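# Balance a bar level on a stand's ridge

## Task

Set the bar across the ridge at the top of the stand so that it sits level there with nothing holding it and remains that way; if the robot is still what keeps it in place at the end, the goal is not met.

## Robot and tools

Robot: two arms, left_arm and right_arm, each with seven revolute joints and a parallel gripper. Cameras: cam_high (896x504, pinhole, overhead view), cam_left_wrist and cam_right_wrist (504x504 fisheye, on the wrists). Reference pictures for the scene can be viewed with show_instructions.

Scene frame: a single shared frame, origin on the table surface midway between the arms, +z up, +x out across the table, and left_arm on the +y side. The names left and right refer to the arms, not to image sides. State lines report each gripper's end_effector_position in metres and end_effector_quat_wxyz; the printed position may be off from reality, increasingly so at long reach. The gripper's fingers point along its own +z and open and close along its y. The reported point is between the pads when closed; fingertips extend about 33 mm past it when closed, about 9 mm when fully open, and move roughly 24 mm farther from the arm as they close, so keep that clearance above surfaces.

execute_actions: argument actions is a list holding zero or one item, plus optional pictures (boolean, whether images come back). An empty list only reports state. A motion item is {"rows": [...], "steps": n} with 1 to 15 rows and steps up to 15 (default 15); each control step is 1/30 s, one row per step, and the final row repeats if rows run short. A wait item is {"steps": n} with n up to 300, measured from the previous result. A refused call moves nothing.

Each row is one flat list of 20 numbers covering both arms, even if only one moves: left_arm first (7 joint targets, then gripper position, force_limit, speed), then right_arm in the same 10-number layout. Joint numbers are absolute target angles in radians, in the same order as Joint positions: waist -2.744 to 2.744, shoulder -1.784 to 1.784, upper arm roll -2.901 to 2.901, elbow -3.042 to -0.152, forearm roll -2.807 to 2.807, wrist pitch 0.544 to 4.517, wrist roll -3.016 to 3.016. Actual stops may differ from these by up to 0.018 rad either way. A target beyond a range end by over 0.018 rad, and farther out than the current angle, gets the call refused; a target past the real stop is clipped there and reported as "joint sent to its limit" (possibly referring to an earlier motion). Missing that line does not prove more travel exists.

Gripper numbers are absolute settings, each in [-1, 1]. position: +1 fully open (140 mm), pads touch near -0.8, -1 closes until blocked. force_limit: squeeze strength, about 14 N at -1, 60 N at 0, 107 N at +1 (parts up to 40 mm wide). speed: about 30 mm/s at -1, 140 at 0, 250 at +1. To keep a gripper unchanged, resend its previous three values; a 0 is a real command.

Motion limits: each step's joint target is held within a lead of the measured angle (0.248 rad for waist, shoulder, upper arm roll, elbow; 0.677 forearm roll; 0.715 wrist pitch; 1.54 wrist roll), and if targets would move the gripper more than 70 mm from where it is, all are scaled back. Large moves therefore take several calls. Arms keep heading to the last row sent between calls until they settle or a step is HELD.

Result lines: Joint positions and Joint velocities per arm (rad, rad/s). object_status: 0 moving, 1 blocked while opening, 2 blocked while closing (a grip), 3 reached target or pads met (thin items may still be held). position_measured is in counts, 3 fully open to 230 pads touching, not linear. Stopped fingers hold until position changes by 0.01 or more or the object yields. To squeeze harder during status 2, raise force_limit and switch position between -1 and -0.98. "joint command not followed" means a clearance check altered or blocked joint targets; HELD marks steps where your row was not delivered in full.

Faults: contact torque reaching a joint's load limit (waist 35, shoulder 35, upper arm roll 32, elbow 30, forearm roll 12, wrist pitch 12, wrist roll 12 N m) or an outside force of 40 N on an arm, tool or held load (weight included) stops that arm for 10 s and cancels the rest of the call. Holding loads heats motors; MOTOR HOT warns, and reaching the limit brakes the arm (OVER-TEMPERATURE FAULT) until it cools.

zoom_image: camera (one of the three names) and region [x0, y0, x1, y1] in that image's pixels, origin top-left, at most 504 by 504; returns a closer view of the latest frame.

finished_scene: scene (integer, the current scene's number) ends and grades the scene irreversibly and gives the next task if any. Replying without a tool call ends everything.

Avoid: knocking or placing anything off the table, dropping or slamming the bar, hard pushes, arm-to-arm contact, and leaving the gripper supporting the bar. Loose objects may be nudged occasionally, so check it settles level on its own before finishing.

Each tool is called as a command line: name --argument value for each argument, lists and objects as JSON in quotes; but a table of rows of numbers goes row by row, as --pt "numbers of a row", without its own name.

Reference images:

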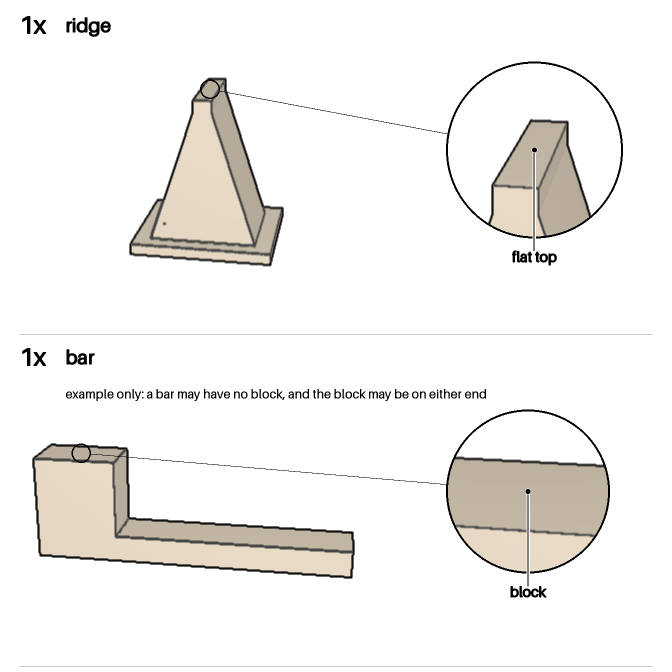

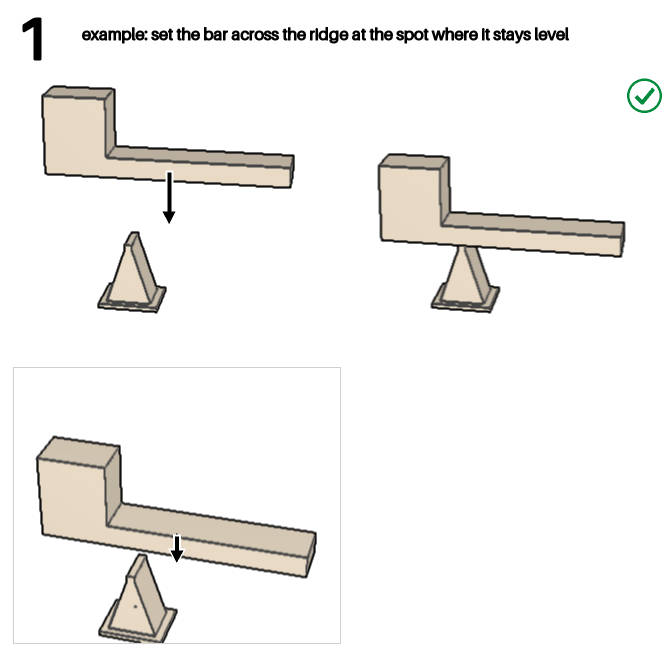

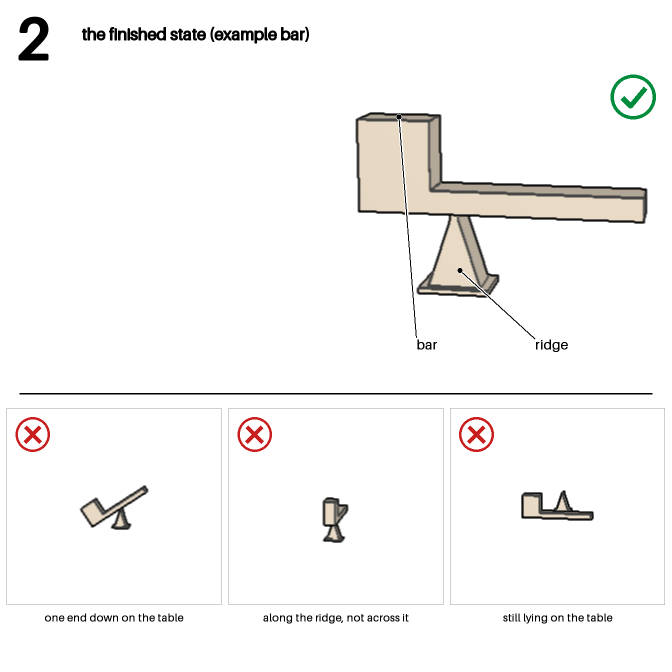

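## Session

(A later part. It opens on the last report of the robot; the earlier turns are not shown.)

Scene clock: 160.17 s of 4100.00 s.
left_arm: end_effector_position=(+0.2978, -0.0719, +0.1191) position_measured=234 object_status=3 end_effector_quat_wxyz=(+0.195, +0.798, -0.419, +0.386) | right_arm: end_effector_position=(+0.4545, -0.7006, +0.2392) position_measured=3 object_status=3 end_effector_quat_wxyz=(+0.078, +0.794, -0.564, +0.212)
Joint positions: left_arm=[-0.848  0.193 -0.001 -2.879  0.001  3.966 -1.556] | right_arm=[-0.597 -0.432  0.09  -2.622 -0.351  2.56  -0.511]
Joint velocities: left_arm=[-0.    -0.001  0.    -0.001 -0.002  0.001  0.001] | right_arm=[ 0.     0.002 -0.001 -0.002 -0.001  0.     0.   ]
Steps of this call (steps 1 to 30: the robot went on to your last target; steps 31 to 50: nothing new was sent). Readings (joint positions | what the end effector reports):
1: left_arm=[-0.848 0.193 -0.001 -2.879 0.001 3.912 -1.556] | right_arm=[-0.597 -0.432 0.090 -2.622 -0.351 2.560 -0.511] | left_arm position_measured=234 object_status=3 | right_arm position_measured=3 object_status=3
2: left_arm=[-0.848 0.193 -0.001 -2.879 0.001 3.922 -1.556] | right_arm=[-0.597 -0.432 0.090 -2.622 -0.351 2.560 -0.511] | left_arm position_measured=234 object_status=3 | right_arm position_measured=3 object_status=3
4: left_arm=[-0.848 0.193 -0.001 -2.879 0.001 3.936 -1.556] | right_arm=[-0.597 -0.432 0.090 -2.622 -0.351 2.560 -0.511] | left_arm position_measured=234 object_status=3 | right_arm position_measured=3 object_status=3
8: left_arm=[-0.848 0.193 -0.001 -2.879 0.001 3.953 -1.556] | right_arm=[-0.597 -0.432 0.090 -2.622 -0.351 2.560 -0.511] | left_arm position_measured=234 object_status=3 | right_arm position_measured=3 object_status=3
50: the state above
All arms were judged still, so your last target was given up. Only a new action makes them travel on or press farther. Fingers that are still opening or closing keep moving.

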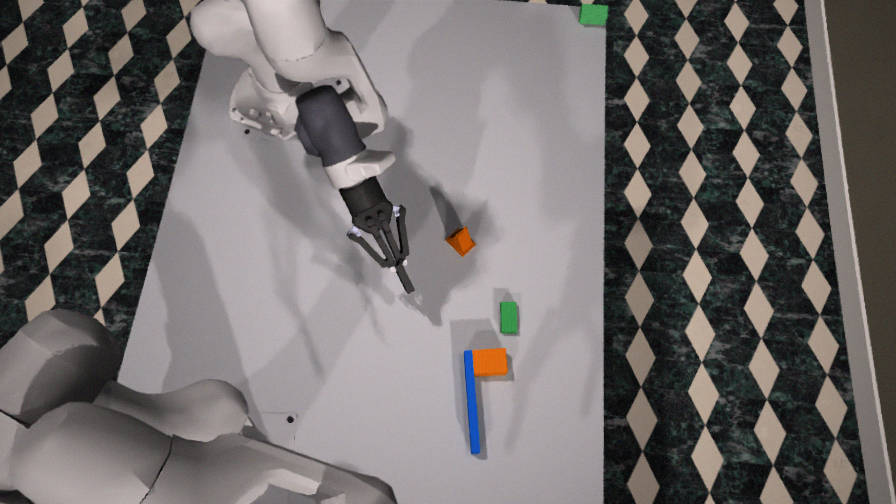

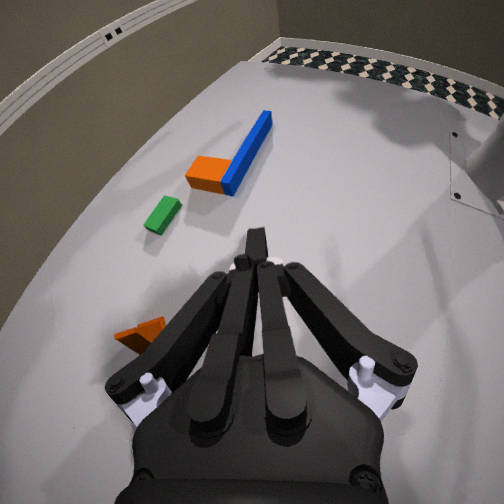

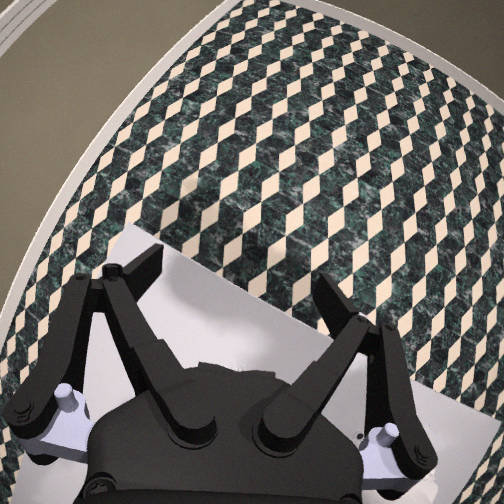

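execute_actions --actions '[{"rows":[[0.2,-0.3,0,-2.3,0,2.0,-1.49,0.2,0,0,0.4,0.03,0,-2.234,0,2.264,-0.5,0.3,0.5,0]]}]' --pictures false

execute_actions --actions '[{"steps":80}]'

Scene clock: 165.17 s of 4100.00 s.
left_arm: end_effector_position=(+0.5601, +0.0275, +0.3632) position_measured=130 object_status=0 end_effector_quat_wxyz=(+0.115, +0.845, -0.255, +0.455) | right_arm: end_effector_position=(+0.5583, -0.4562, +0.1638) position_measured=91 object_status=0 end_effector_quat_wxyz=(-0.004, +0.873, -0.484, +0.051)
Joint positions: left_arm=[-0.435 -0.179 -0.005 -2.467  0.004  3.265 -1.531] | right_arm=[-0.07  -0.022  0.004 -2.275 -0.06   2.346 -0.509]
Joint velocities: left_arm=[ 0.848 -0.542  0.044  0.728  0.001 -1.368  0.039] | right_arm=[ 1.054  0.293  0.001  0.179  0.198 -0.199  0.002]
Steps of this call (steps 1 to 90: nothing new was sent; then 1.50 s passed at rest; steps 91 to 105: all 15 steps of this action). Readings (joint positions | what the end effector reports):
91: left_arm=[-0.829 0.181 -0.009 -2.866 0.004 3.921 -1.554] | right_arm=[-0.565 -0.407 0.070 -2.592 -0.312 2.531 -0.510] | left_arm position_measured=234 object_status=0 | right_arm position_measured=3 object_status=0
92: left_arm=[-0.801 0.156 -0.011 -2.837 0.004 3.869 -1.552] | right_arm=[-0.524 -0.362 0.054 -2.544 -0.269 2.505 -0.510] | left_arm position_measured=234 object_status=0 | right_arm position_measured=8 object_status=0
94: left_arm=[-0.742 0.098 -0.010 -2.778 0.004 3.771 -1.548] | right_arm=[-0.448 -0.282 0.034 -2.463 -0.207 2.463 -0.510] | left_arm position_measured=213 object_status=0 | right_arm position_measured=24 object_status=0
98: left_arm=[-0.630 -0.014 -0.007 -2.662 0.004 3.585 -1.541] | right_arm=[-0.312 -0.147 0.017 -2.350 -0.131 2.410 -0.510] | left_arm position_measured=183 object_status=0 | right_arm position_measured=54 object_status=0
105: the state above

Scene clock: 167.83 s of 4100.00 s.
left_arm: end_effector_position=(+0.4312, +0.4243, +0.2546) position_measured=104 object_status=3 end_effector_quat_wxyz=(-0.001, +1.000, +0.010, +0.000) | right_arm: end_effector_position=(+0.4841, -0.2083, +0.1460) position_measured=91 object_status=3 end_effector_quat_wxyz=(+0.000, +0.957, -0.289, +0.001)
Joint positions: left_arm=[ 0.198 -0.299  0.001 -2.302  0.003  2.004 -1.494] | right_arm=[ 0.401  0.028  0.003 -2.237 -0.003  2.267 -0.504]
Joint velocities: left_arm=[-0.001 -0.    -0.    -0.     0.    -0.001  0.001] | right_arm=[-0.     0.001 -0.001 -0.001  0.001 -0.001 -0.001]
Steps of this call (steps 1 to 60: the robot went on to your last target; steps 61 to 80: nothing new was sent). Readings (joint positions | what the end effector reports):
1: left_arm=[-0.405 -0.196 -0.005 -2.445 0.004 3.218 -1.530] | right_arm=[-0.034 -0.013 0.003 -2.270 -0.054 2.340 -0.509] | left_arm position_measured=122 object_status=0 | right_arm position_measured=91 object_status=0
2: left_arm=[-0.377 -0.211 -0.004 -2.425 0.004 3.173 -1.529] | right_arm=[0.003 -0.006 0.002 -2.265 -0.048 2.334 -0.509] | left_arm position_measured=115 object_status=0 | right_arm position_measured=91 object_status=0
4: left_arm=[-0.323 -0.234 -0.002 -2.396 0.004 3.088 -1.527] | right_arm=[0.077 0.005 0.001 -2.257 -0.038 2.323 -0.509] | left_arm position_measured=104 object_status=0 | right_arm position_measured=91 object_status=3
8: left_arm=[-0.226 -0.260 -0.000 -2.361 0.004 2.935 -1.524] | right_arm=[0.227 0.018 -0.000 -2.247 -0.025 2.306 -0.509] | left_arm position_measured=104 object_status=0 | right_arm position_measured=91 object_status=3
80: the state above
All arms were judged still, so your last target was given up. Only a new action makes them travel on or press farther. Fingers that are still opening or closing keep moving.

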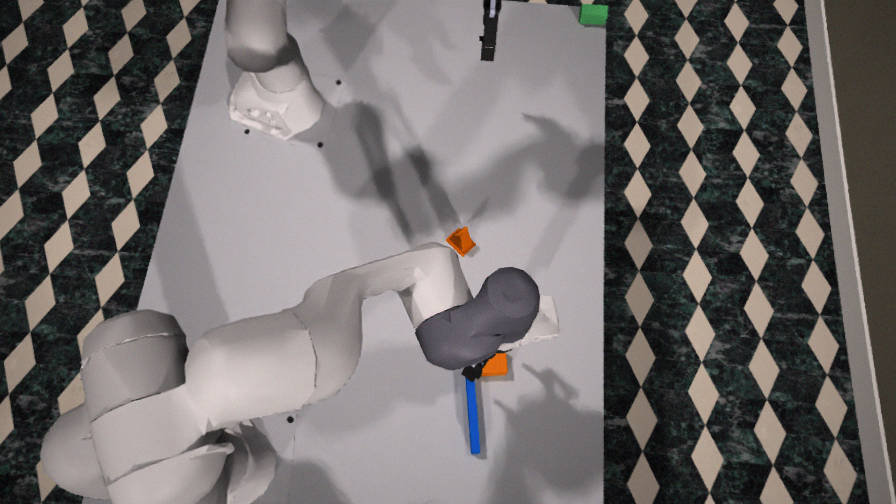

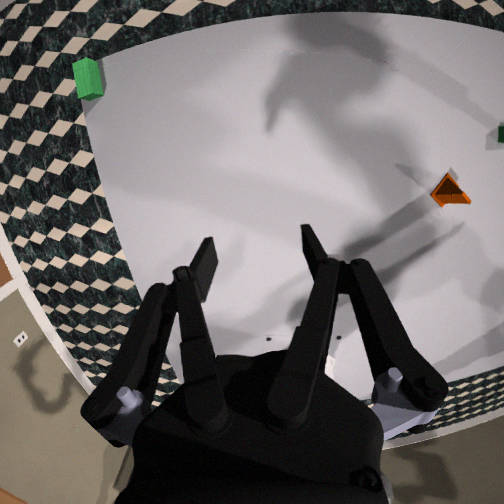

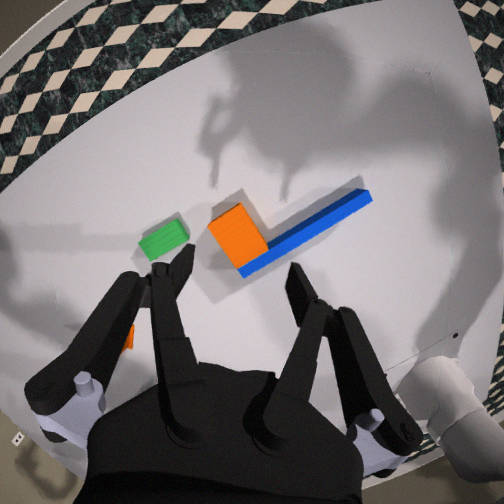

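execute_actions --actions '[{"rows":[[0.2,-0.3,0,-2.3,0,2.0,-1.49,0.2,0,0,0.4,0.162,0,-2.292,0,2.454,-1.16,0.3,0.5,0]]}]' --pictures false

execute_actions --actions '[{"steps":50}]'

Scene clock: 173.20 s of 4100.00 s.
left_arm: end_effector_position=(+0.4312, +0.4243, +0.2547) position_measured=104 object_status=3 end_effector_quat_wxyz=(-0.001, +1.000, +0.010, +0.000) | right_arm: end_effector_position=(+0.4786, -0.2110, +0.0658) position_measured=91 object_status=3 end_effector_quat_wxyz=(+0.005, +0.999, -0.033, -0.007)
Joint positions: left_arm=[ 0.198 -0.299  0.001 -2.302  0.003  2.004 -1.494] | right_arm=[ 0.401  0.164  0.002 -2.294 -0.002  2.441 -1.025]
Joint velocities: left_arm=[-0.     0.    -0.001  0.    -0.001  0.    -0.001] | right_arm=[-0.001 -0.003  0.    -0.     0.001  0.067 -0.434]
Steps of this call (steps 1 to 90: nothing new was sent; then 1.87 s passed at rest; steps 91 to 105: all 15 steps of this action). Readings (joint positions | what the end effector reports):
91: left_arm=[0.198 -0.299 0.001 -2.302 0.003 2.004 -1.494] | right_arm=[0.401 0.040 0.002 -2.238 -0.002 2.293 -0.553] | left_arm position_measured=104 object_status=3 | right_arm position_measured=91 object_status=3
92: left_arm=[0.198 -0.299 0.001 -2.302 0.003 2.004 -1.494] | right_arm=[0.401 0.067 0.002 -2.245 -0.002 2.323 -0.612] | left_arm position_measured=104 object_status=3 | right_arm position_measured=91 object_status=3
94: left_arm=[0.198 -0.299 0.001 -2.302 0.003 2.004 -1.494] | right_arm=[0.401 0.123 0.002 -2.270 -0.002 2.365 -0.718] | left_arm position_measured=104 object_status=3 | right_arm position_measured=91 object_status=3
98: left_arm=[0.198 -0.299 0.001 -2.302 0.003 2.004 -1.494] | right_arm=[0.401 0.166 0.002 -2.295 -0.002 2.408 -0.874] | left_arm position_measured=104 object_status=3 | right_arm position_measured=91 object_status=3
105: the state above

Scene clock: 174.87 s of 4100.00 s.
left_arm: end_effector_position=(+0.4312, +0.4243, +0.2547) position_measured=104 object_status=3 end_effector_quat_wxyz=(-0.001, +1.000, +0.010, +0.000) | right_arm: end_effector_position=(+0.4816, -0.2094, +0.0667) position_measured=91 object_status=3 end_effector_quat_wxyz=(+0.002, +0.999, +0.032, -0.003)
Joint positions: left_arm=[ 0.198 -0.299  0.001 -2.302  0.003  2.004 -1.494] | right_arm=[ 0.401  0.164  0.002 -2.294 -0.002  2.451 -1.155]
Joint velocities: left_arm=[ 0.     0.    -0.001 -0.002  0.002  0.    -0.   ] | right_arm=[ 0.002  0.001  0.001  0.001 -0.002 -0.    -0.   ]
Steps of this call (steps 1 to 45: the robot went on to your last target; steps 46 to 50: nothing new was sent). Readings (joint positions | what the end effector reports):
1: left_arm=[0.198 -0.299 0.001 -2.302 0.003 2.004 -1.494] | right_arm=[0.401 0.164 0.002 -2.294 -0.002 2.443 -1.038] | left_arm position_measured=104 object_status=3 | right_arm position_measured=91 object_status=3
2: left_arm=[0.198 -0.299 0.001 -2.302 0.003 2.004 -1.494] | right_arm=[0.401 0.164 0.002 -2.294 -0.002 2.444 -1.051] | left_arm position_measured=104 object_status=3 | right_arm position_measured=91 object_status=3
4: left_arm=[0.198 -0.299 0.001 -2.302 0.003 2.004 -1.494] | right_arm=[0.401 0.164 0.002 -2.294 -0.002 2.446 -1.071] | left_arm position_measured=104 object_status=3 | right_arm position_measured=91 object_status=3
8: left_arm=[0.198 -0.299 0.001 -2.302 0.003 2.004 -1.494] | right_arm=[0.401 0.164 0.002 -2.294 -0.002 2.449 -1.101] | left_arm position_measured=104 object_status=3 | right_arm position_measured=91 object_status=3
50: the state above
All arms were judged still, so your last target was given up. Only a new action makes them travel on or press farther. Fingers that are still opening or closing keep moving.

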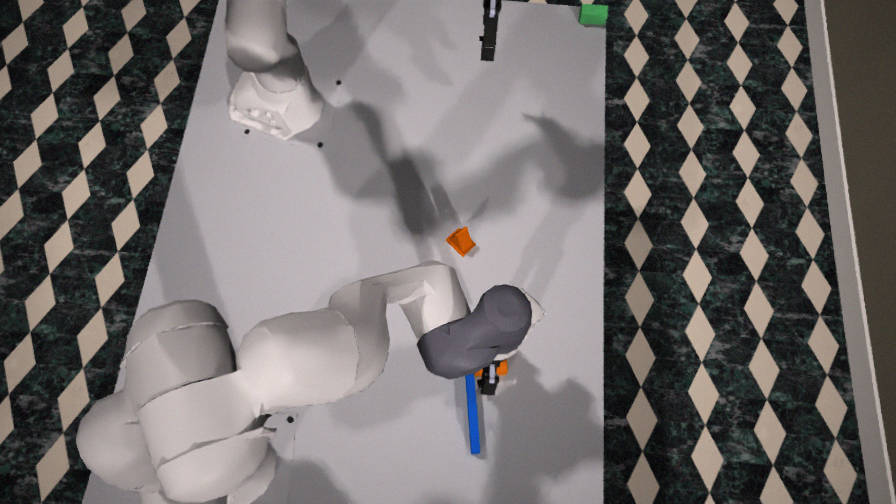

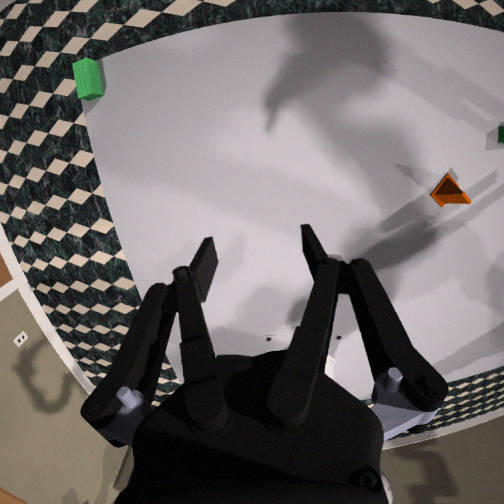

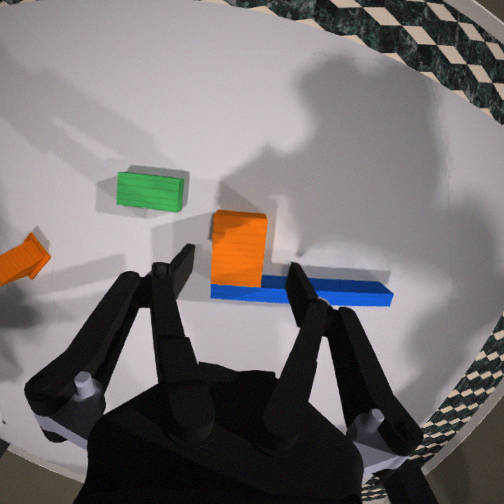

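execute_actions --actions '[{"rows":[[0.6,-0.3,0,-2.3,0,2.0,-1.49,0.2,0,0,0.4,0.226,0,-2.305,0,2.537,-1.23,0.3,0.5,0]]}]' --pictures false

execute_actions --actions '[{"steps":20}]' --pictures false

execute_actions --actions '[{"rows":[[0.6,-0.3,0,-2.3,0,2.0,-1.49,0.2,0,0,0.4,0.226,0,-2.305,0,2.537,-1.23,-1,0.5,0]]}]' --pictures false

execute_actions --actions '[{"rows":[[0.6,-0.3,0,-2.3,0,2.0,-1.49,0.2,0,0,0.4,0.0,0,-2.3,0,2.3,-1.57,-1,0.5,0]]}]' --pictures false

execute_actions --actions '[{"rows":[[0.6,-0.3,0,-2.3,0,2.0,-1.49,0.2,0,0,1.35,0.1,0,-2.5,0,3.6,-1.57,-1,0.5,0]]}]' --pictures false

execute_actions --actions '[{"steps":70}]' --pictures false

execute_actions --actions '[{"rows":[[0.6,-0.3,0,-2.3,0,2.0,-1.49,0.2,0,0,1.35,0.72,0,-2.54,0,4.44,-1.57,-1,0.5,0]]}]' --pictures false

execute_actions --actions '[{"steps":60}]'

Scene clock: 187.63 s of 4100.00 s.
left_arm: end_effector_position=(+0.3771, +0.5993, +0.2549) position_measured=104 object_status=3 end_effector_quat_wxyz=(+0.000, +0.978, +0.210, +0.001) | right_arm: end_effector_position=(+0.4825, -0.2089, +0.0362) position_measured=91 object_status=3 end_effector_quat_wxyz=(+0.001, +0.998, +0.061, -0.001)
Joint positions: left_arm=[ 0.597 -0.299  0.006 -2.302  0.001  2.004 -1.494] | right_arm=[ 0.401  0.226  0.002 -2.305 -0.002  2.53  -1.212]
Joint velocities: left_arm=[ 0.006 -0.001 -0.051  0.001 -0.001 -0.    -0.   ] | right_arm=[ 0.001  0.001  0.003  0.001 -0.     0.027 -0.046]
Steps of this call (steps 1 to 90: nothing new was sent; then 9.27 s passed at rest; steps 91 to 105: all 15 steps of this action). Readings (joint positions | what the end effector reports):
91: left_arm=[0.226 -0.299 -0.014 -2.302 0.002 2.004 -1.494] | right_arm=[0.401 0.170 0.002 -2.293 -0.002 2.464 -1.162] | left_arm position_measured=104 object_status=3 | right_arm position_measured=91 object_status=3
92: left_arm=[0.266 -0.299 -0.018 -2.302 0.002 2.004 -1.494] | right_arm=[0.401 0.184 0.002 -2.294 -0.002 2.478 -1.168] | left_arm position_measured=104 object_status=3 | right_arm position_measured=91 object_status=3
94: left_arm=[0.352 -0.299 -0.015 -2.302 0.001 2.004 -1.494] | right_arm=[0.401 0.210 0.002 -2.299 -0.002 2.496 -1.180] | left_arm position_measured=104 object_status=3 | right_arm position_measured=91 object_status=3
98: left_arm=[0.524 -0.299 -0.002 -2.302 0.001 2.004 -1.494] | right_arm=[0.401 0.226 0.002 -2.305 -0.002 2.515 -1.196] | left_arm position_measured=104 object_status=3 | right_arm position_measured=91 object_status=3
105: the state above

Scene clock: 188.30 s of 4100.00 s.
left_arm: end_effector_position=(+0.3780, +0.5977, +0.2549) position_measured=104 object_status=3 end_effector_quat_wxyz=(-0.001, +0.978, +0.208, +0.000) | right_arm: end_effector_position=(+0.4837, -0.2082, +0.0366) position_measured=91 object_status=3 end_effector_quat_wxyz=(-0.000, +0.998, +0.067, +0.001)
Joint positions: left_arm=[ 0.598 -0.299  0.001 -2.302  0.001  2.004 -1.494] | right_arm=[ 0.401  0.226  0.002 -2.305 -0.002  2.534 -1.224]
Joint velocities: left_arm=[ 0.    -0.    -0.     0.    -0.001  0.     0.001] | right_arm=[-0.002 -0.    -0.    -0.     0.001  0.    -0.006]
Steps of this call (steps 1 to 20: the robot went on to your last target). Readings (joint positions | what the end effector reports):
1: left_arm=[0.598 -0.299 0.004 -2.302 0.001 2.004 -1.494] | right_arm=[0.401 0.226 0.002 -2.305 -0.002 2.530 -1.213] | left_arm position_measured=104 object_status=3 | right_arm position_measured=91 object_status=3
2: left_arm=[0.598 -0.299 0.003 -2.302 0.001 2.004 -1.494] | right_arm=[0.401 0.226 0.002 -2.305 -0.002 2.531 -1.215] | left_arm position_measured=104 object_status=3 | right_arm position_measured=91 object_status=3
4: left_arm=[0.598 -0.299 0.002 -2.302 0.001 2.004 -1.494] | right_arm=[0.401 0.226 0.002 -2.305 -0.002 2.532 -1.217] | left_arm position_measured=104 object_status=3 | right_arm position_measured=91 object_status=3
8: left_arm=[0.598 -0.299 0.001 -2.302 0.001 2.004 -1.494] | right_arm=[0.401 0.226 0.002 -2.305 -0.002 2.533 -1.220] | left_arm position_measured=104 object_status=3 | right_arm position_measured=91 object_status=3
20: the state above

Scene clock: 188.80 s of 4100.00 s.
left_arm: end_effector_position=(+0.3780, +0.5977, +0.2549) position_measured=104 object_status=3 end_effector_quat_wxyz=(-0.001, +0.978, +0.208, +0.000) | right_arm: end_effector_position=(+0.4843, -0.2080, +0.0371) position_measured=160 object_status=0 end_effector_quat_wxyz=(-0.001, +0.998, +0.067, +0.002)
Joint positions: left_arm=[ 0.598 -0.299  0.001 -2.302  0.001  2.004 -1.494] | right_arm=[ 0.401  0.226  0.002 -2.305 -0.002  2.535 -1.226]
Joint velocities: left_arm=[-0.001  0.    -0.001  0.001 -0.001  0.     0.   ] | right_arm=[-0.001 -0.002  0.     0.     0.    -0.    -0.001]
Steps of this call (steps 1 to 15: all 15 steps of this action). Readings (joint positions | what the end effector reports):
1: left_arm=[0.598 -0.299 0.001 -2.302 0.001 2.004 -1.494] | right_arm=[0.401 0.226 0.002 -2.305 -0.002 2.534 -1.224] | left_arm position_measured=104 object_status=3 | right_arm position_measured=91 object_status=0
2: left_arm=[0.598 -0.299 0.001 -2.302 0.001 2.004 -1.494] | right_arm=[0.401 0.226 0.002 -2.305 -0.002 2.534 -1.225] | left_arm position_measured=104 object_status=3 | right_arm position_measured=96 object_status=0
4: left_arm=[0.598 -0.299 0.001 -2.302 0.001 2.004 -1.494] | right_arm=[0.401 0.226 0.002 -2.305 -0.002 2.534 -1.225] | left_arm position_measured=104 object_status=3 | right_arm position_measured=112 object_status=0
8: left_arm=[0.598 -0.299 0.001 -2.302 0.001 2.004 -1.494] | right_arm=[0.401 0.226 0.002 -2.305 -0.002 2.535 -1.225] | left_arm position_measured=104 object_status=3 | right_arm position_measured=142 object_status=0
15: the state above

Scene clock: 189.30 s of 4100.00 s.
left_arm: end_effector_position=(+0.3780, +0.5977, +0.2549) position_measured=104 object_status=3 end_effector_quat_wxyz=(-0.001, +0.978, +0.208, +0.000) | right_arm: end_effector_position=(+0.4754, -0.2129, +0.1385) position_measured=160 object_status=2 end_effector_quat_wxyz=(-0.002, +0.980, +0.199, +0.009)
Joint positions: left_arm=[ 0.598 -0.299  0.001 -2.302  0.001  2.004 -1.494] | right_arm=[ 0.401 -0.     0.002 -2.298 -0.002  2.317 -1.493]
Joint velocities: left_arm=[ 0.001  0.001  0.001 -0.001  0.001 -0.     0.001] | right_arm=[-0.001  0.009  0.    -0.012 -0.    -0.098 -0.241]
Steps of this call (steps 1 to 15: all 15 steps of this action). Readings (joint positions | what the end effector reports):
1: left_arm=[0.598 -0.299 0.001 -2.302 0.001 2.004 -1.494] | right_arm=[0.401 0.210 0.002 -2.310 -0.002 2.511 -1.245] | left_arm position_measured=104 object_status=3 | right_arm position_measured=160 object_status=2
2: left_arm=[0.598 -0.299 0.001 -2.302 0.001 2.004 -1.494] | right_arm=[0.401 0.173 0.002 -2.317 -0.002 2.479 -1.269] | left_arm position_measured=104 object_status=3 | right_arm position_measured=160 object_status=2
4: left_arm=[0.598 -0.299 0.001 -2.302 0.001 2.004 -1.494] | right_arm=[0.401 0.089 0.002 -2.313 -0.002 2.425 -1.322] | left_arm position_measured=104 object_status=3 | right_arm position_measured=160 object_status=2
8: left_arm=[0.598 -0.299 0.001 -2.302 0.001 2.004 -1.494] | right_arm=[0.401 0.002 0.002 -2.293 -0.002 2.363 -1.408] | left_arm position_measured=104 object_status=3 | right_arm position_measured=160 object_status=2
15: the state above

Scene clock: 189.80 s of 4100.00 s.
left_arm: end_effector_position=(+0.3780, +0.5977, +0.2549) position_measured=104 object_status=3 end_effector_quat_wxyz=(-0.001, +0.978, +0.208, +0.000) | right_arm: end_effector_position=(+0.4153, -0.0136, +0.1063) position_measured=160 object_status=2 end_effector_quat_wxyz=(-0.080, +0.908, +0.374, +0.171)
Joint positions: left_arm=[ 0.598 -0.299  0.001 -2.302  0.001  2.004 -1.494] | right_arm=[ 0.759  0.085 -0.004 -2.46  -0.002  2.925 -1.52 ]
Joint velocities: left_arm=[ 0.     0.     0.    -0.001 -0.    -0.001  0.002] | right_arm=[ 0.616  0.049  0.025 -0.093 -0.001  0.986 -0.029]
Steps of this call (steps 1 to 15: all 15 steps of this action). Readings (joint positions | what the end effector reports):
1: left_arm=[0.598 -0.299 0.001 -2.302 0.001 2.004 -1.494] | right_arm=[0.416 0.001 -0.008 -2.312 -0.002 2.358 -1.496] | left_arm position_measured=104 object_status=3 | right_arm position_measured=160 object_status=2
2: left_arm=[0.598 -0.299 0.001 -2.302 0.001 2.004 -1.494] | right_arm=[0.440 0.010 -0.012 -2.332 -0.002 2.409 -1.499] | left_arm position_measured=104 object_status=3 | right_arm position_measured=160 object_status=2
4: left_arm=[0.598 -0.299 0.001 -2.302 0.001 2.004 -1.494] | right_arm=[0.495 0.032 -0.013 -2.370 -0.002 2.503 -1.504] | left_arm position_measured=104 object_status=3 | right_arm position_measured=160 object_status=2
8: left_arm=[0.598 -0.299 0.001 -2.302 0.001 2.004 -1.494] | right_arm=[0.600 0.064 -0.008 -2.422 -0.002 2.672 -1.511] | left_arm position_measured=104 object_status=3 | right_arm position_measured=160 object_status=2
15: the state above

Scene clock: 192.13 s of 4100.00 s.
left_arm: end_effector_position=(+0.3780, +0.5977, +0.2549) position_measured=104 object_status=3 end_effector_quat_wxyz=(-0.001, +0.978, +0.208, +0.000) | right_arm: end_effector_position=(+0.1150, +0.2394, +0.2533) position_measured=160 object_status=2 end_effector_quat_wxyz=(-0.313, +0.666, +0.574, +0.360)
Joint positions: left_arm=[ 0.598 -0.299  0.001 -2.302  0.001  2.004 -1.494] | right_arm=[ 1.349  0.1    0.003 -2.499 -0.002  3.594 -1.565]
Joint velocities: left_arm=[ 0.    -0.002  0.    -0.001 -0.    -0.     0.001] | right_arm=[ 0.001 -0.    -0.001 -0.001  0.001  0.    -0.   ]
Steps of this call (steps 1 to 60: the robot went on to your last target; steps 61 to 70: nothing new was sent). Readings (joint positions | what the end effector reports):
1: left_arm=[0.598 -0.299 0.001 -2.302 0.001 2.004 -1.494] | right_arm=[0.780 0.086 -0.004 -2.464 -0.002 2.959 -1.521] | left_arm position_measured=104 object_status=3 | right_arm position_measured=160 object_status=2
2: left_arm=[0.598 -0.299 0.001 -2.302 0.001 2.004 -1.494] | right_arm=[0.802 0.088 -0.004 -2.466 -0.002 2.991 -1.522] | left_arm position_measured=104 object_status=3 | right_arm position_measured=160 object_status=2
4: left_arm=[0.598 -0.299 0.001 -2.302 0.001 2.004 -1.494] | right_arm=[0.846 0.090 -0.004 -2.471 -0.002 3.053 -1.524] | left_arm position_measured=104 object_status=3 | right_arm position_measured=160 object_status=2
8: left_arm=[0.598 -0.299 0.001 -2.302 0.001 2.004 -1.494] | right_arm=[0.941 0.094 -0.004 -2.479 -0.002 3.164 -1.528] | left_arm position_measured=104 object_status=3 | right_arm position_measured=160 object_status=2
70: the state above
All arms were judged still, so your last target was given up. Only a new action makes them travel on or press farther. Fingers that are still opening or closing keep moving.

Scene clock: 192.63 s of 4100.00 s.
left_arm: end_effector_position=(+0.3780, +0.5977, +0.2549) position_measured=104 object_status=3 end_effector_quat_wxyz=(-0.001, +0.978, +0.208, +0.000) | right_arm: end_effector_position=(+0.1051, +0.1732, +0.0667) position_measured=160 object_status=2 end_effector_quat_wxyz=(-0.351, +0.641, +0.552, +0.401)
Joint positions: left_arm=[ 0.598 -0.299  0.001 -2.302  0.001  2.004 -1.494] | right_arm=[ 1.349  0.719  0.003 -2.544 -0.002  4.387 -1.565]
Joint velocities: left_arm=[ 0.001  0.001 -0.002  0.002 -0.001  0.001  0.   ] | right_arm=[-0.     0.013 -0.    -0.     0.001  0.281  0.   ]
Steps of this call (steps 1 to 15: all 15 steps of this action). Readings (joint positions | what the end effector reports):
1: left_arm=[0.598 -0.299 0.001 -2.302 0.001 2.004 -1.494] | right_arm=[1.349 0.132 0.003 -2.497 -0.002 3.684 -1.565] | left_arm position_measured=104 object_status=3 | right_arm position_measured=160 object_status=2
2: left_arm=[0.598 -0.299 0.001 -2.302 0.001 2.004 -1.494] | right_arm=[1.349 0.198 0.003 -2.498 -0.002 3.814 -1.565] | left_arm position_measured=104 object_status=3 | right_arm position_measured=160 object_status=2
4: left_arm=[0.598 -0.299 0.001 -2.302 0.001 2.004 -1.494] | right_arm=[1.349 0.345 0.003 -2.513 -0.002 4.020 -1.565] | left_arm position_measured=104 object_status=3 | right_arm position_measured=160 object_status=2
8: left_arm=[0.598 -0.299 0.001 -2.302 0.001 2.004 -1.494] | right_arm=[1.349 0.627 0.003 -2.535 -0.002 4.238 -1.565] | left_arm position_measured=104 object_status=3 | right_arm position_measured=160 object_status=2
15: the state above

Scene clock: 194.63 s of 4100.00 s.
left_arm: end_effector_position=(+0.3780, +0.5977, +0.2549) position_measured=104 object_status=3 end_effector_quat_wxyz=(-0.001, +0.978, +0.208, +0.000) | right_arm: end_effector_position=(+0.1055, +0.1758, +0.0819) position_measured=160 object_status=2 end_effector_quat_wxyz=(-0.363, +0.632, +0.544, +0.416)
Joint positions: left_arm=[ 0.598 -0.299  0.001 -2.302  0.001  2.004 -1.494] | right_arm=[ 1.349  0.72   0.002 -2.543 -0.002  4.434 -1.565]
Joint velocities: left_arm=[ 0.    -0.001  0.001 -0.001  0.     0.    -0.003] | right_arm=[-0.     0.002  0.    -0.     0.001 -0.    -0.   ]
Steps of this call (steps 1 to 30: the robot went on to your last target; steps 31 to 60: nothing new was sent). Readings (joint positions | what the end effector reports):
1: left_arm=[0.598 -0.299 0.001 -2.302 0.001 2.004 -1.494] | right_arm=[1.349 0.720 0.003 -2.544 -0.002 4.396 -1.565] | left_arm position_measured=104 object_status=3 | right_arm position_measured=160 object_status=2
2: left_arm=[0.598 -0.299 0.001 -2.302 0.001 2.004 -1.494] | right_arm=[1.349 0.720 0.003 -2.544 -0.002 4.403 -1.565] | left_arm position_measured=104 object_status=3 | right_arm position_measured=160 object_status=2
4: left_arm=[0.598 -0.299 0.001 -2.302 0.001 2.004 -1.494] | right_arm=[1.349 0.720 0.003 -2.544 -0.002 4.413 -1.565] | left_arm position_measured=104 object_status=3 | right_arm position_measured=160 object_status=2
8: left_arm=[0.598 -0.299 0.001 -2.302 0.001 2.004 -1.494] | right_arm=[1.349 0.720 0.003 -2.544 -0.002 4.424 -1.565] | left_arm position_measured=104 object_status=3 | right_arm position_measured=160 object_status=2
60: the state above
All arms were judged still, so your last target was given up. Only a new action makes them travel on or press farther. Fingers that are still opening or closing keep moving.

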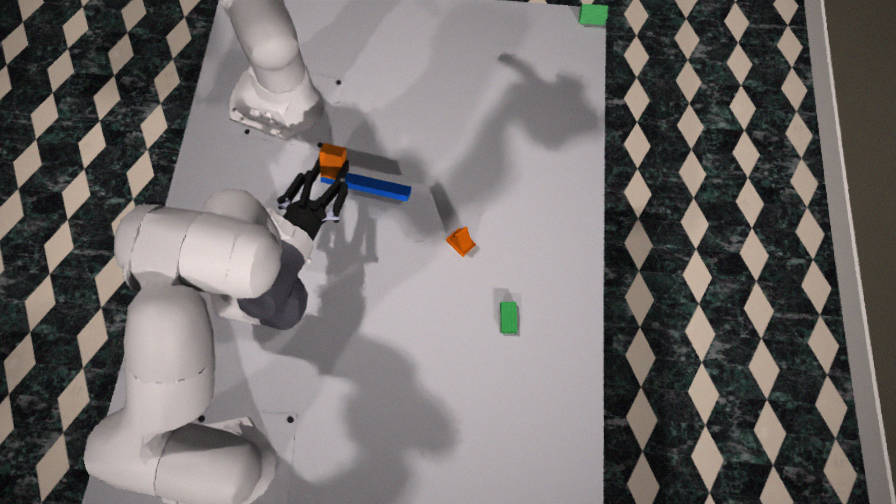

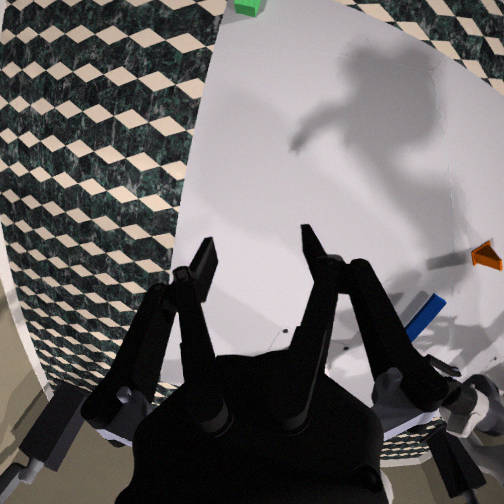

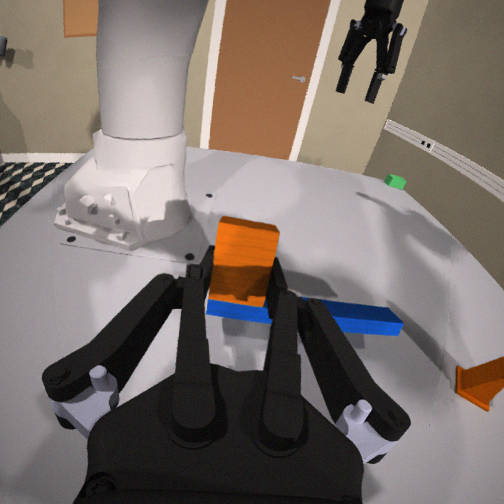

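execute_actions --actions '[{"rows":[[0.6,-0.3,0,-2.3,0,2.0,-1.49,0.2,0,0,1.2,0.78,0,-2.54,0,4.51,-1.57,-1,0.5,0]]}]' --pictures false

execute_actions --actions '[{"rows":[[0.6,-0.3,0,-2.3,0,2.0,-1.49,0.2,0,0,1.2,0.805,0,-2.54,0,4.51,-1.57,-1,0.5,0]]}]' --pictures false

execute_actions --actions '[{"rows":[[0.6,-0.3,0,-2.3,0,2.0,-1.49,0.2,0,0,1.2,0.805,0,-2.54,0,4.51,-1.57,0,0.5,-0.5]]}]'

Scene clock: 205.37 s of 4100.00 s.
left_arm: end_effector_position=(+0.3780, +0.5977, +0.2549) position_measured=104 object_status=3 end_effector_quat_wxyz=(-0.001, +0.978, +0.208, +0.000) | right_arm: end_effector_position=(+0.1974, +0.1434, +0.0666) position_measured=160 object_status=2 end_effector_quat_wxyz=(-0.331, +0.669, +0.493, +0.446)
Joint positions: left_arm=[ 0.598 -0.299  0.001 -2.302  0.001  2.004 -1.494] | right_arm=[ 1.201  0.78  -0.003 -2.541 -0.     4.499 -1.565]
Joint velocities: left_arm=[ 0.001 -0.    -0.001 -0.001 -0.001 -0.    -0.001] | right_arm=[ 0.     0.001  0.003  0.002  0.001  0.028 -0.003]
Steps of this call (steps 1 to 90: nothing new was sent; then 7.23 s passed at rest; steps 91 to 105: all 15 steps of this action). Readings (joint positions | what the end effector reports):
91: left_arm=[0.598 -0.299 0.001 -2.302 0.001 2.004 -1.494] | right_arm=[1.334 0.725 0.011 -2.541 -0.004 4.442 -1.565] | left_arm position_measured=104 object_status=3 | right_arm position_measured=160 object_status=2
92: left_arm=[0.598 -0.299 0.001 -2.302 0.001 2.004 -1.494] | right_arm=[1.308 0.736 0.014 -2.540 -0.004 4.450 -1.565] | left_arm position_measured=104 object_status=3 | right_arm position_measured=160 object_status=2
94: left_arm=[0.598 -0.299 0.001 -2.302 0.001 2.004 -1.494] | right_arm=[1.255 0.759 0.009 -2.540 -0.004 4.466 -1.565] | left_arm position_measured=104 object_status=3 | right_arm position_measured=160 object_status=2
98: left_arm=[0.598 -0.299 0.001 -2.302 0.001 2.004 -1.494] | right_arm=[1.203 0.779 -0.005 -2.541 -0.000 4.485 -1.565] | left_arm position_measured=104 object_status=3 | right_arm position_measured=160 object_status=2
105: the state above

Scene clock: 205.87 s of 4100.00 s.
left_arm: end_effector_position=(+0.3780, +0.5977, +0.2549) position_measured=104 object_status=3 end_effector_quat_wxyz=(-0.001, +0.978, +0.208, +0.000) | right_arm: end_effector_position=(+0.1957, +0.1382, +0.0558) position_measured=160 object_status=2 end_effector_quat_wxyz=(-0.328, +0.672, +0.495, +0.442)
Joint positions: left_arm=[ 0.598 -0.299  0.001 -2.302  0.001  2.004 -1.494] | right_arm=[ 1.201  0.803 -0.003 -2.54  -0.     4.508 -1.565]
Joint velocities: left_arm=[ 0.     0.001  0.001 -0.    -0.     0.    -0.001] | right_arm=[-0.001  0.001  0.    -0.001  0.001  0.001 -0.   ]
Steps of this call (steps 1 to 15: all 15 steps of this action). Readings (joint positions | what the end effector reports):
1: left_arm=[0.598 -0.299 0.001 -2.302 0.001 2.004 -1.494] | right_arm=[1.201 0.783 -0.003 -2.540 -0.000 4.501 -1.565] | left_arm position_measured=104 object_status=3 | right_arm position_measured=160 object_status=2
2: left_arm=[0.598 -0.299 0.001 -2.302 0.001 2.004 -1.494] | right_arm=[1.201 0.789 -0.003 -2.540 -0.000 4.502 -1.565] | left_arm position_measured=104 object_status=3 | right_arm position_measured=160 object_status=2
4: left_arm=[0.598 -0.299 0.001 -2.302 0.001 2.004 -1.494] | right_arm=[1.201 0.799 -0.003 -2.540 -0.000 4.502 -1.565] | left_arm position_measured=104 object_status=3 | right_arm position_measured=160 object_status=2
8: left_arm=[0.598 -0.299 0.001 -2.302 0.001 2.004 -1.494] | right_arm=[1.201 0.802 -0.003 -2.540 -0.000 4.507 -1.565] | left_arm position_measured=104 object_status=3 | right_arm position_measured=160 object_status=2
15: the state above

Scene clock: 206.37 s of 4100.00 s.
left_arm: end_effector_position=(+0.3780, +0.5977, +0.2549) position_measured=104 object_status=3 end_effector_quat_wxyz=(-0.001, +0.978, +0.208, +0.000) | right_arm: end_effector_position=(+0.1956, +0.1381, +0.0555) position_measured=129 object_status=3 end_effector_quat_wxyz=(-0.328, +0.672, +0.496, +0.442)
Joint positions: left_arm=[ 0.598 -0.299  0.001 -2.302  0.001  2.004 -1.494] | right_arm=[ 1.201  0.803 -0.002 -2.54  -0.     4.508 -1.566]
Joint velocities: left_arm=[-0.001  0.    -0.001  0.001 -0.001  0.001  0.   ] | right_arm=[ 0.001  0.     0.001 -0.001 -0.    -0.     0.001]
Steps of this call (steps 1 to 15: all 15 steps of this action). Readings (joint positions | what the end effector reports):
1: left_arm=[0.598 -0.299 0.001 -2.302 0.001 2.004 -1.494] | right_arm=[1.201 0.803 -0.003 -2.540 -0.000 4.508 -1.565] | left_arm position_measured=104 object_status=3 | right_arm position_measured=160 object_status=0
2: left_arm=[0.598 -0.299 0.001 -2.302 0.001 2.004 -1.494] | right_arm=[1.201 0.803 -0.003 -2.540 -0.000 4.508 -1.565] | left_arm position_measured=104 object_status=3 | right_arm position_measured=160 object_status=0
4: left_arm=[0.598 -0.299 0.001 -2.302 0.001 2.004 -1.494] | right_arm=[1.201 0.803 -0.002 -2.540 -0.000 4.508 -1.565] | left_arm position_measured=104 object_status=3 | right_arm position_measured=148 object_status=0
8: left_arm=[0.598 -0.299 0.001 -2.302 0.001 2.004 -1.494] | right_arm=[1.201 0.803 -0.002 -2.540 -0.000 4.508 -1.566] | left_arm position_measured=104 object_status=3 | right_arm position_measured=130 object_status=0
15: the state above

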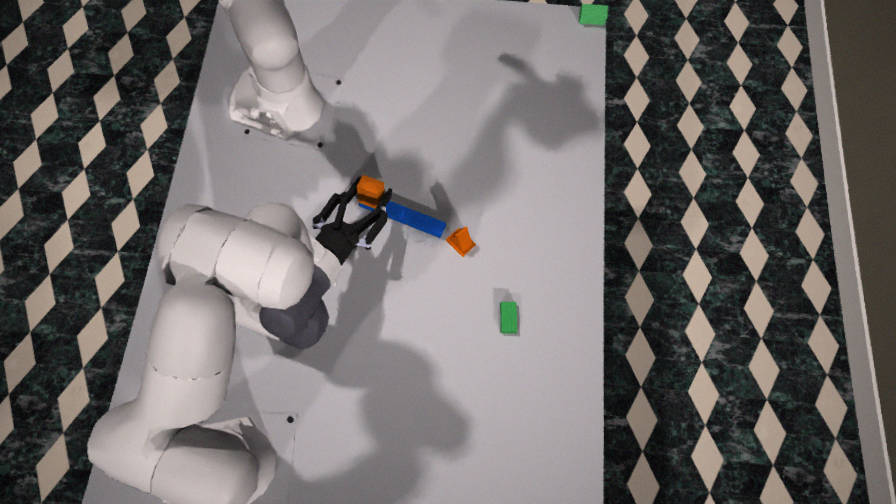

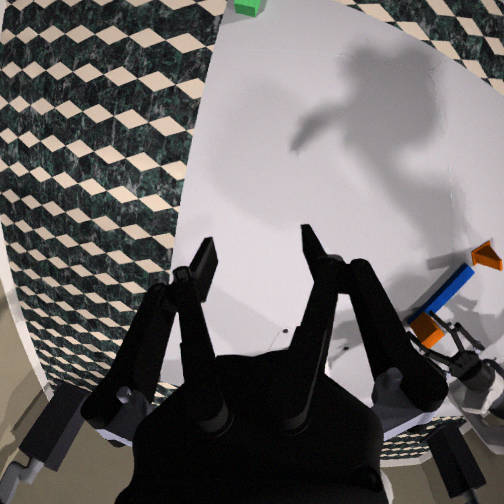

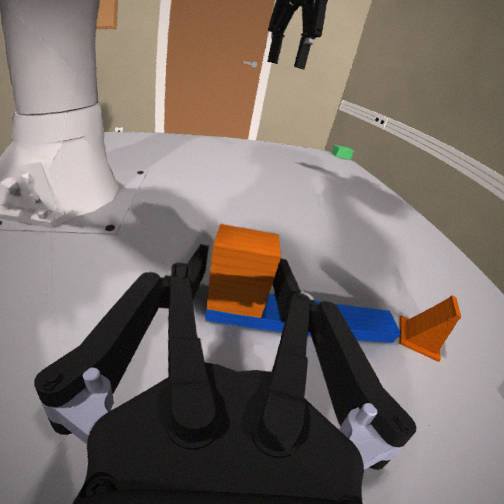

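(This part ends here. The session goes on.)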